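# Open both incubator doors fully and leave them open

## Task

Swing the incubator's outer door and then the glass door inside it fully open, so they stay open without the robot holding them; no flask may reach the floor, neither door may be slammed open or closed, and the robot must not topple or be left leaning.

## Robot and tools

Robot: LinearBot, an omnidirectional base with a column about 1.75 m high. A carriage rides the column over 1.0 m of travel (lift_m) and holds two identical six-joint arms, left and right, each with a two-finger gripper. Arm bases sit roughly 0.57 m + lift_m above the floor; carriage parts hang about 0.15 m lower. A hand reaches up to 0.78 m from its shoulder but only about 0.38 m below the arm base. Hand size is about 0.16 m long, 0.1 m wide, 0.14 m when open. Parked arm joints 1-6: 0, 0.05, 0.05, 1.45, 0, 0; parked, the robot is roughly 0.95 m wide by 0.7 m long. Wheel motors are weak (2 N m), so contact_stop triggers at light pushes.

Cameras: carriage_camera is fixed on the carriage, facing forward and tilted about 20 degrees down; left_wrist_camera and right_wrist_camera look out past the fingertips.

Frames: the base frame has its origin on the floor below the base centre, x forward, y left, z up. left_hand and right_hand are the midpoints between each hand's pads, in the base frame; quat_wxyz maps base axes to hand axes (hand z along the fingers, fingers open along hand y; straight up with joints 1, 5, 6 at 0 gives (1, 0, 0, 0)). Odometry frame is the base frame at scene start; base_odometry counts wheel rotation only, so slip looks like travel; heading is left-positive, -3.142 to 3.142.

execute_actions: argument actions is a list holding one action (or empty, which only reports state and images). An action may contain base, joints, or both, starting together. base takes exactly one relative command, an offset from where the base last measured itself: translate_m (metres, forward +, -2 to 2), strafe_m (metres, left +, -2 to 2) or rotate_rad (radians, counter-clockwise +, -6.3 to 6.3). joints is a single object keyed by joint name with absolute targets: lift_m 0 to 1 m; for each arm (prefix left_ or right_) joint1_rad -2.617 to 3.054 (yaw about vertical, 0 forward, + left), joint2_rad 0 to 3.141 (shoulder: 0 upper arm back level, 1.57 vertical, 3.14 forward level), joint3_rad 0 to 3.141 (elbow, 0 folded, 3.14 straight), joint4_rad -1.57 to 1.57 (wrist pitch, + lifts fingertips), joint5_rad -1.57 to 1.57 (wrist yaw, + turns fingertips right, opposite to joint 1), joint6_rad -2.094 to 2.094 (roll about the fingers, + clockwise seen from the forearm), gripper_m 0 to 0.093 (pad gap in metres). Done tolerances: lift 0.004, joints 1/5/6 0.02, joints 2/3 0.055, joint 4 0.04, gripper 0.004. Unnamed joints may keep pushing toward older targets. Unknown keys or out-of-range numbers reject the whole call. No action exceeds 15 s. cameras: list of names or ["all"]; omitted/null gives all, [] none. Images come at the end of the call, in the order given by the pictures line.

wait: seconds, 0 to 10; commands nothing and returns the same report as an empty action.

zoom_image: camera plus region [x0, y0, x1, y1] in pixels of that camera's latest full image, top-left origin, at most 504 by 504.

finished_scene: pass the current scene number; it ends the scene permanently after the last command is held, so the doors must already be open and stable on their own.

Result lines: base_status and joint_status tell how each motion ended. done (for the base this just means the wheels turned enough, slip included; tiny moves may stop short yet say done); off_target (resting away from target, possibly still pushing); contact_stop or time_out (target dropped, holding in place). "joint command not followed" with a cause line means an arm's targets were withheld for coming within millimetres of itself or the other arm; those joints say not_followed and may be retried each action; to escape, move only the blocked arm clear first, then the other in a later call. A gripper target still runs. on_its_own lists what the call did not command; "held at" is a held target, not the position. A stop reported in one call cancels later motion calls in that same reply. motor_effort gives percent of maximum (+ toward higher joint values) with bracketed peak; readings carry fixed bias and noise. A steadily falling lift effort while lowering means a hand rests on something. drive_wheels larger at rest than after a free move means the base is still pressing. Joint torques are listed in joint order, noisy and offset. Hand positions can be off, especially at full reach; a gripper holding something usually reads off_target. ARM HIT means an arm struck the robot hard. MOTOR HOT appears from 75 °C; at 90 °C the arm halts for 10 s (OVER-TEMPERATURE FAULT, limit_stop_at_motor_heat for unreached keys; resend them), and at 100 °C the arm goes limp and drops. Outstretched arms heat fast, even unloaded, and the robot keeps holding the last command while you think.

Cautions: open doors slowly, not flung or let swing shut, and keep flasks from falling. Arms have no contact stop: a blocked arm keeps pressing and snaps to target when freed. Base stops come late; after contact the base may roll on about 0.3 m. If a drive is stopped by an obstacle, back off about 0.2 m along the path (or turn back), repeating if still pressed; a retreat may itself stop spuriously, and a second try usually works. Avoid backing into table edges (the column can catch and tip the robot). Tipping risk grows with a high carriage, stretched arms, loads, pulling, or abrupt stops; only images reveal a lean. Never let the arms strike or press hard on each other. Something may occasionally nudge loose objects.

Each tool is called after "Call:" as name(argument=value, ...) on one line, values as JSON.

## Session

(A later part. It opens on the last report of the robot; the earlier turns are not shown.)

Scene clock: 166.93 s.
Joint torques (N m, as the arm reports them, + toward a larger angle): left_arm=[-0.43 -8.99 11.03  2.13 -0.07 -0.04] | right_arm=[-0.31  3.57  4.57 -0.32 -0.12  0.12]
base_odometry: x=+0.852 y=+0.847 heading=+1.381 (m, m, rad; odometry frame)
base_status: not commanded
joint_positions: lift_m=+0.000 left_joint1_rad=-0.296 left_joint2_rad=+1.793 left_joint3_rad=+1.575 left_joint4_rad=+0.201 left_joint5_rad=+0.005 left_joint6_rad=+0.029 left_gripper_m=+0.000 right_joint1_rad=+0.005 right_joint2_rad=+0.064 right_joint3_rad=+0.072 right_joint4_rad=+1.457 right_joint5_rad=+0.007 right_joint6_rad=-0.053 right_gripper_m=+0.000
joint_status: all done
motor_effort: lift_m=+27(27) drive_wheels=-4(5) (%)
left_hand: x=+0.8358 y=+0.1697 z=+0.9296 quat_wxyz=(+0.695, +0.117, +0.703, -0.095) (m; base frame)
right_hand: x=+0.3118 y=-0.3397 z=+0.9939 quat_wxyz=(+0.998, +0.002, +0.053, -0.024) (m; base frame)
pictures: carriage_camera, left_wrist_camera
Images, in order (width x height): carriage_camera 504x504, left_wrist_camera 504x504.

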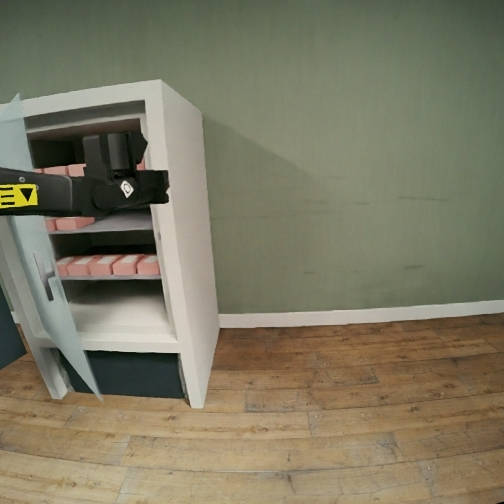

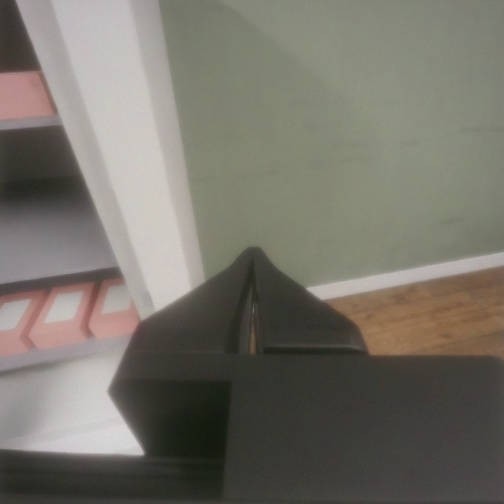

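Call:
execute_actions(actions=[{"joints":{"left_joint1_rad":0.0}}], cameras=["carriage_camera","left_wrist_camera"])

Call:
execute_actions(actions=[{"joints":{"left_joint1_rad":0.2}}], cameras=["carriage_camera","left_wrist_camera"])

Scene clock: 170.17 s.
Joint torques (N m, as the arm reports them, + toward a larger angle): left_arm=[-0.57 -8.93 10.99  2.06  0.01 -0.05] | right_arm=[-0.3   3.48  4.49 -0.34 -0.12  0.12]
base_odometry: x=+0.852 y=+0.847 heading=+1.381 (m, m, rad; odometry frame)
base_status: not commanded
joint_positions: lift_m=+0.000 left_joint1_rad=+0.007 left_joint2_rad=+1.793 left_joint3_rad=+1.575 left_joint4_rad=+0.201 left_joint5_rad=-0.003 left_joint6_rad=+0.029 left_gripper_m=+0.000 right_joint1_rad=+0.005 right_joint2_rad=+0.064 right_joint3_rad=+0.072 right_joint4_rad=+1.457 right_joint5_rad=+0.007 right_joint6_rad=-0.053 right_gripper_m=+0.000
joint_status: all done
motor_effort: lift_m=+27(27) drive_wheels=-3(4) (%)
left_hand: x=+0.8611 y=+0.3431 z=+0.9296 quat_wxyz=(+0.701, +0.007, +0.713, +0.014) (m; base frame)
right_hand: x=+0.3118 y=-0.3397 z=+0.9939 quat_wxyz=(+0.998, +0.002, +0.053, -0.024) (m; base frame)
pictures: carriage_camera, left_wrist_camera
Images, in order (width x height): carriage_camera 504x504, left_wrist_camera 504x504.

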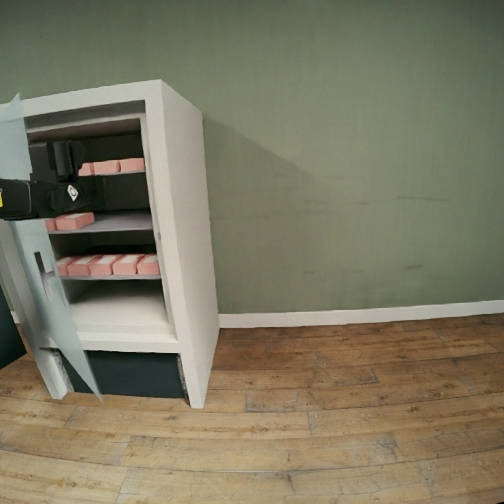

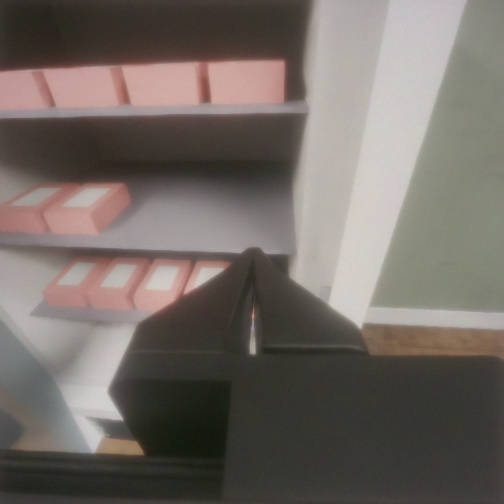

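Scene clock: 171.00 s.
Joint torques (N m, as the arm reports them, + toward a larger angle): left_arm=[-0.47 -8.83 11.    2.06  0.02 -0.11] | right_arm=[-0.29  3.55  4.55 -0.26 -0.11  0.12]
base_odometry: x=+0.852 y=+0.847 heading=+1.381 (m, m, rad; odometry frame)
base_status: not commanded
joint_positions: lift_m=+0.000 left_joint1_rad=+0.205 left_joint2_rad=+1.793 left_joint3_rad=+1.577 left_joint4_rad=+0.202 left_joint5_rad=-0.001 left_joint6_rad=+0.035 left_gripper_m=+0.000 right_joint1_rad=+0.005 right_joint2_rad=+0.064 right_joint3_rad=+0.072 right_joint4_rad=+1.454 right_joint5_rad=+0.005 right_joint6_rad=-0.053 right_gripper_m=+0.000
joint_status: all done
motor_effort: lift_m=+27(27) drive_wheels=-2(7) (%)
left_hand: x=+0.8490 y=+0.4562 z=+0.9308 quat_wxyz=(+0.697, -0.061, +0.709, +0.084) (m; base frame)
right_hand: x=+0.3127 y=-0.3395 z=+0.9938 quat_wxyz=(+0.998, +0.001, +0.054, -0.024) (m; base frame)
pictures: carriage_camera, left_wrist_camera
Images, in order (width x height): carriage_camera 504x504, left_wrist_camera 504x504.

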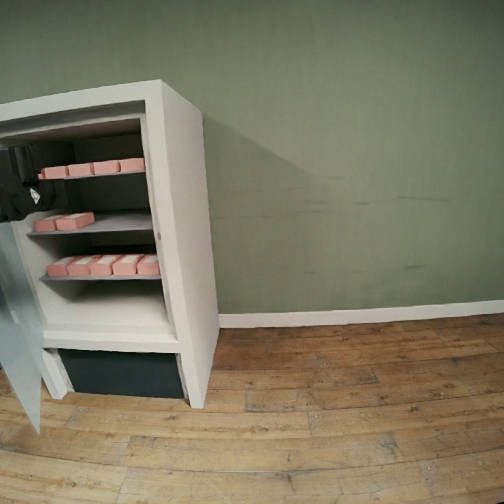

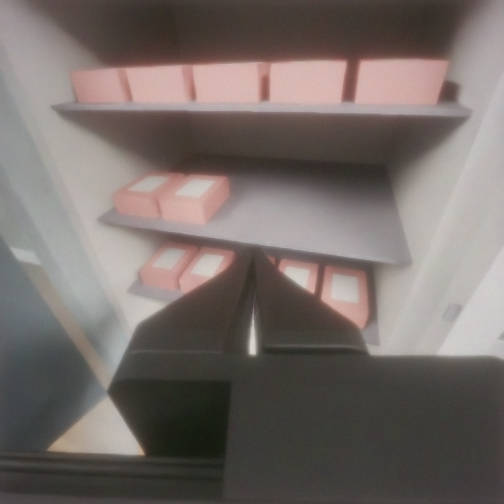

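Call:
execute_actions(actions=[{"joints":{"left_joint1_rad":0.4}}], cameras=[])

Call:
execute_actions(actions=[{"joints":{"left_joint1_rad":0.6}}], cameras=[])

Call:
execute_actions(actions=[{"joints":{"left_joint1_rad":0.8}}], cameras=["left_wrist_camera"])

Call:
execute_actions(actions=[{"base":{"strafe_m":0.12},"joints":{"left_joint1_rad":0.8}}], cameras=["left_wrist_camera"])

Call:
execute_actions(actions=[{"joints":{"left_joint1_rad":0.97}}], cameras=["carriage_camera","left_wrist_camera"])

Scene clock: 175.70 s.
Joint torques (N m, as the arm reports them, + toward a larger angle): left_arm=[-0.59 -9.02 10.85  2.07  0.   -0.12] | right_arm=[-0.32  3.54  4.58 -0.31 -0.11  0.12]
base_odometry: x=+0.852 y=+0.847 heading=+1.381 (m, m, rad; odometry frame)
base_status: not commanded
joint_positions: lift_m=+0.000 left_joint1_rad=+0.406 left_joint2_rad=+1.793 left_joint3_rad=+1.577 left_joint4_rad=+0.202 left_joint5_rad=-0.004 left_joint6_rad=+0.035 left_gripper_m=+0.000 right_joint1_rad=+0.005 right_joint2_rad=+0.064 right_joint3_rad=+0.072 right_joint4_rad=+1.454 right_joint5_rad=+0.005 right_joint6_rad=-0.053 right_gripper_m=+0.000
joint_status: all done
motor_effort: lift_m=+27(27) drive_wheels=+2(3) (%)
left_hand: x=+0.8141 y=+0.5667 z=+0.9308 quat_wxyz=(+0.685, -0.132, +0.700, +0.155) (m; base frame)
right_hand: x=+0.3127 y=-0.3395 z=+0.9938 quat_wxyz=(+0.998, +0.001, +0.054, -0.024) (m; base frame)
pictures: none
No camera images: the call's "cameras" was empty. Leave "cameras" out to get every camera's image.

Scene clock: 176.63 s.
Joint torques (N m, as the arm reports them, + toward a larger angle): left_arm=[-0.56 -8.95 10.85  2.05 -0.01 -0.12] | right_arm=[-0.3   3.57  4.54 -0.27 -0.11  0.12]
base_odometry: x=+0.852 y=+0.847 heading=+1.381 (m, m, rad; odometry frame)
base_status: not commanded
joint_positions: lift_m=+0.000 left_joint1_rad=+0.606 left_joint2_rad=+1.793 left_joint3_rad=+1.577 left_joint4_rad=+0.202 left_joint5_rad=-0.004 left_joint6_rad=+0.035 left_gripper_m=+0.000 right_joint1_rad=+0.005 right_joint2_rad=+0.064 right_joint3_rad=+0.072 right_joint4_rad=+1.454 right_joint5_rad=+0.005 right_joint6_rad=-0.053 right_gripper_m=+0.000
joint_status: all done
motor_effort: lift_m=+26(26) drive_wheels=+2(3) (%)
left_hand: x=+0.7583 y=+0.6673 z=+0.9308 quat_wxyz=(+0.666, -0.202, +0.683, +0.222) (m; base frame)
right_hand: x=+0.3127 y=-0.3395 z=+0.9938 quat_wxyz=(+0.998, +0.001, +0.054, -0.024) (m; base frame)
pictures: none
No camera images: the call's "cameras" was empty. Leave "cameras" out to get every camera's image.

Scene clock: 177.57 s.
Joint torques (N m, as the arm reports them, + toward a larger angle): left_arm=[-0.64 -8.93 10.83  2.1   0.   -0.11] | right_arm=[-0.31  3.5   4.58 -0.27 -0.1   0.12]
base_odometry: x=+0.852 y=+0.847 heading=+1.381 (m, m, rad; odometry frame)
base_status: not commanded
joint_positions: lift_m=+0.000 left_joint1_rad=+0.806 left_joint2_rad=+1.793 left_joint3_rad=+1.577 left_joint4_rad=+0.202 left_joint5_rad=-0.004 left_joint6_rad=+0.035 left_gripper_m=+0.000 right_joint1_rad=+0.005 right_joint2_rad=+0.064 right_joint3_rad=+0.072 right_joint4_rad=+1.454 right_joint5_rad=+0.005 right_joint6_rad=-0.053 right_gripper_m=+0.000
joint_status: all done
motor_effort: lift_m=+26(28) drive_wheels=+2(3) (%)
left_hand: x=+0.6836 y=+0.7547 z=+0.9308 quat_wxyz=(+0.640, -0.269, +0.659, +0.288) (m; base frame)
right_hand: x=+0.3127 y=-0.3395 z=+0.9938 quat_wxyz=(+0.998, +0.001, +0.054, -0.024) (m; base frame)
pictures: left_wrist_camera
Images, in order (width x height): left_wrist_camera 504x504.

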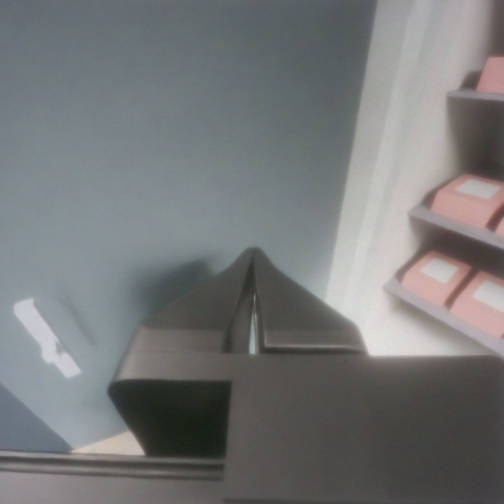

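Scene clock: 179.23 s.
Joint torques (N m, as the arm reports them, + toward a larger angle): left_arm=[-0.33 -8.84 10.74  2.05  0.   -0.13] | right_arm=[-0.37  3.51  4.59 -0.28 -0.1   0.12]
base_odometry: x=+0.735 y=+0.869 heading=+1.381 (m, m, rad; odometry frame)
base_status: done
joint_positions: lift_m=+0.000 left_joint1_rad=+0.804 left_joint2_rad=+1.793 left_joint3_rad=+1.577 left_joint4_rad=+0.204 left_joint5_rad=-0.004 left_joint6_rad=+0.035 left_gripper_m=+0.000 right_joint1_rad=+0.005 right_joint2_rad=+0.064 right_joint3_rad=+0.072 right_joint4_rad=+1.454 right_joint5_rad=+0.005 right_joint6_rad=-0.053 right_gripper_m=+0.000
joint_status: all done
motor_effort: lift_m=+27(28) drive_wheels=+4(22) (%)
left_hand: x=+0.6842 y=+0.7541 z=+0.9312 quat_wxyz=(+0.641, -0.268, +0.659, +0.287) (m; base frame)
right_hand: x=+0.3127 y=-0.3394 z=+0.9938 quat_wxyz=(+0.998, +0.001, +0.054, -0.024) (m; base frame)
pictures: left_wrist_camera
Images, in order (width x height): left_wrist_camera 504x504.

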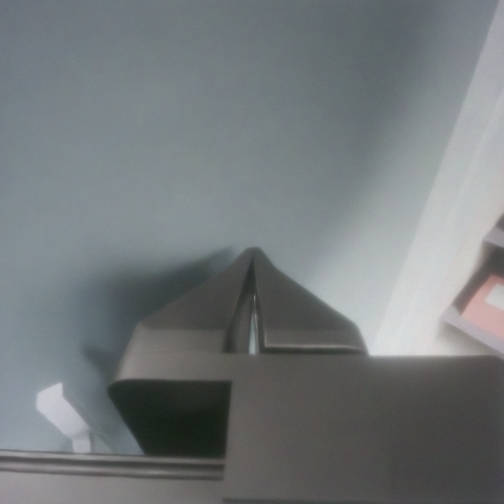

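Scene clock: 180.00 s.
Joint torques (N m, as the arm reports them, + toward a larger angle): left_arm=[-0.7  -8.89 10.63  2.06 -0.05 -0.12] | right_arm=[-0.34  3.47  4.55 -0.25 -0.1   0.12]
base_odometry: x=+0.735 y=+0.869 heading=+1.381 (m, m, rad; odometry frame)
base_status: not commanded
joint_positions: lift_m=+0.000 left_joint1_rad=+0.976 left_joint2_rad=+1.793 left_joint3_rad=+1.579 left_joint4_rad=+0.203 left_joint5_rad=+0.005 left_joint6_rad=+0.035 left_gripper_m=+0.000 right_joint1_rad=+0.005 right_joint2_rad=+0.064 right_joint3_rad=+0.072 right_joint4_rad=+1.453 right_joint5_rad=+0.005 right_joint6_rad=-0.053 right_gripper_m=+0.000
joint_status: all done
motor_effort: lift_m=+26(27) drive_wheels=+3(4) (%)
left_hand: x=+0.6084 y=+0.8155 z=+0.9323 quat_wxyz=(+0.616, -0.321, +0.634, +0.339) (m; base frame)
right_hand: x=+0.3128 y=-0.3394 z=+0.9938 quat_wxyz=(+0.998, +0.001, +0.055, -0.024) (m; base frame)
pictures: carriage_camera, left_wrist_camera
Images, in order (width x height): carriage_camera 504x504, left_wrist_camera 504x504.

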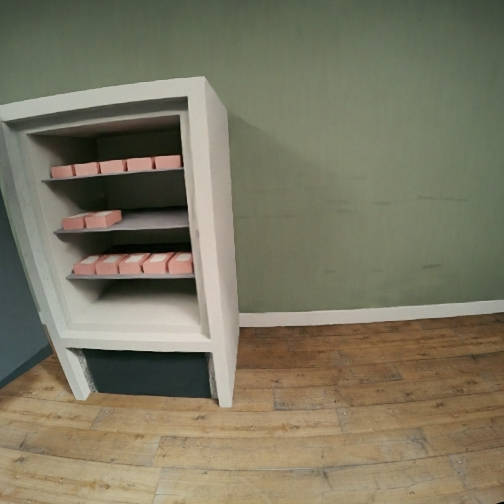

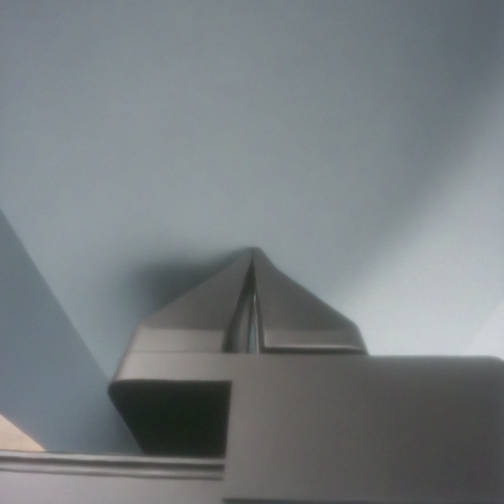

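Call:
execute_actions(actions=[{"base":{"strafe_m":0.07},"joints":{"left_joint1_rad":0.9}}], cameras=[])

Call:
execute_actions(actions=[{"base":{"strafe_m":0.05},"joints":{"left_joint1_rad":0.9}}], cameras=["left_wrist_camera"])

Scene clock: 183.37 s.
Joint torques (N m, as the arm reports them, + toward a larger angle): left_arm=[ 3.19 -5.88 10.58  2.48 -1.2  -0.11] | right_arm=[-0.3   3.5   4.54 -0.28 -0.09  0.12]
base_odometry: x=+0.666 y=+0.882 heading=+1.381 (m, m, rad; odometry frame)
base_status: done
joint_positions: lift_m=+0.000 left_joint1_rad=+0.864 left_joint2_rad=+1.755 left_joint3_rad=+1.580 left_joint4_rad=+0.156 left_joint5_rad=+0.145 left_joint6_rad=+0.035 left_gripper_m=+0.000 right_joint1_rad=+0.005 right_joint2_rad=+0.064 right_joint3_rad=+0.072 right_joint4_rad=+1.453 right_joint5_rad=+0.004 right_joint6_rad=-0.053 right_gripper_m=+0.000
joint_status: left_joint1_rad off_target (ended at +0.864, target +0.900)
motor_effort: lift_m=+27(27) drive_wheels=+7(21) (%)
left_hand: x=+0.6702 y=+0.7514 z=+0.9418 quat_wxyz=(+0.652, -0.241, +0.672, +0.257) (m; base frame)
right_hand: x=+0.3129 y=-0.3393 z=+0.9938 quat_wxyz=(+0.998, +0.000, +0.055, -0.024) (m; base frame)
pictures: none
No camera images: the call's "cameras" was empty. Leave "cameras" out to get every camera's image.

Scene clock: 184.40 s.
Joint torques (N m, as the arm reports them, + toward a larger angle): left_arm=[ 5.89 -3.33 10.47  2.64 -2.41 -0.11] | right_arm=[-0.29  3.49  4.44 -0.22 -0.08  0.12]
base_odometry: x=+0.632 y=+0.888 heading=+1.381 (m, m, rad; odometry frame)
base_status: strafe_m contact_stop (by the wheels' count: +0.034 of +0.050)
joint_positions: lift_m=+0.000 left_joint1_rad=+0.833 left_joint2_rad=+1.728 left_joint3_rad=+1.580 left_joint4_rad=+0.134 left_joint5_rad=+0.282 left_joint6_rad=+0.035 left_gripper_m=+0.000 right_joint1_rad=+0.004 right_joint2_rad=+0.064 right_joint3_rad=+0.071 right_joint4_rad=+1.450 right_joint5_rad=+0.002 right_joint6_rad=-0.053 right_gripper_m=+0.000
joint_status: left_joint1_rad off_target (ended at +0.832, target +0.900)
motor_effort: lift_m=+27(27) drive_wheels=+11(32) (%)
left_hand: x=+0.6914 y=+0.7145 z=+0.9513 quat_wxyz=(+0.673, -0.183, +0.688, +0.201) (m; base frame)
right_hand: x=+0.3138 y=-0.3389 z=+0.9935 quat_wxyz=(+0.998, -0.001, +0.057, -0.024) (m; base frame)
pictures: left_wrist_camera
Images, in order (width x height): left_wrist_camera 504x504.

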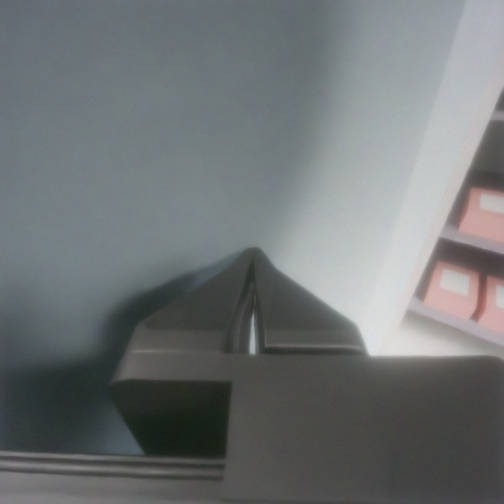

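Call:
execute_actions(actions=[{"joints":{"left_joint1_rad":0.5,"left_joint2_rad":1.0,"left_joint3_rad":0.8}}], cameras=[])

Call:
finished_scene(scene=2)

Scene clock: 187.13 s.
Joint torques (N m, as the arm reports them, + toward a larger angle): left_arm=[-0.1  -4.08  7.23  2.04 -0.11 -0.1 ] | right_arm=[-0.26  3.39  4.6  -0.2  -0.08  0.13]
base_odometry: x=+0.632 y=+0.888 heading=+1.381 (m, m, rad; odometry frame)
base_status: not commanded
joint_positions: lift_m=+0.000 left_joint1_rad=+0.500 left_joint2_rad=+1.018 left_joint3_rad=+0.819 left_joint4_rad=+0.204 left_joint5_rad=+0.010 left_joint6_rad=+0.035 left_gripper_m=+0.000 right_joint1_rad=+0.004 right_joint2_rad=+0.064 right_joint3_rad=+0.071 right_joint4_rad=+1.450 right_joint5_rad=+0.002 right_joint6_rad=-0.053 right_gripper_m=+0.000
joint_status: all done
motor_effort: lift_m=+27(27) drive_wheels=-1(11) (%)
left_hand: x=+0.6186 y=+0.5192 z=+0.9066 quat_wxyz=(+0.684, -0.159, +0.687, +0.184) (m; base frame)
right_hand: x=+0.3138 y=-0.3389 z=+0.9935 quat_wxyz=(+0.998, -0.001, +0.057, -0.024) (m; base frame)
pictures: none
No camera images: the call's "cameras" was empty. Leave "cameras" out to get every camera's image.

The scene is finished: the task was done.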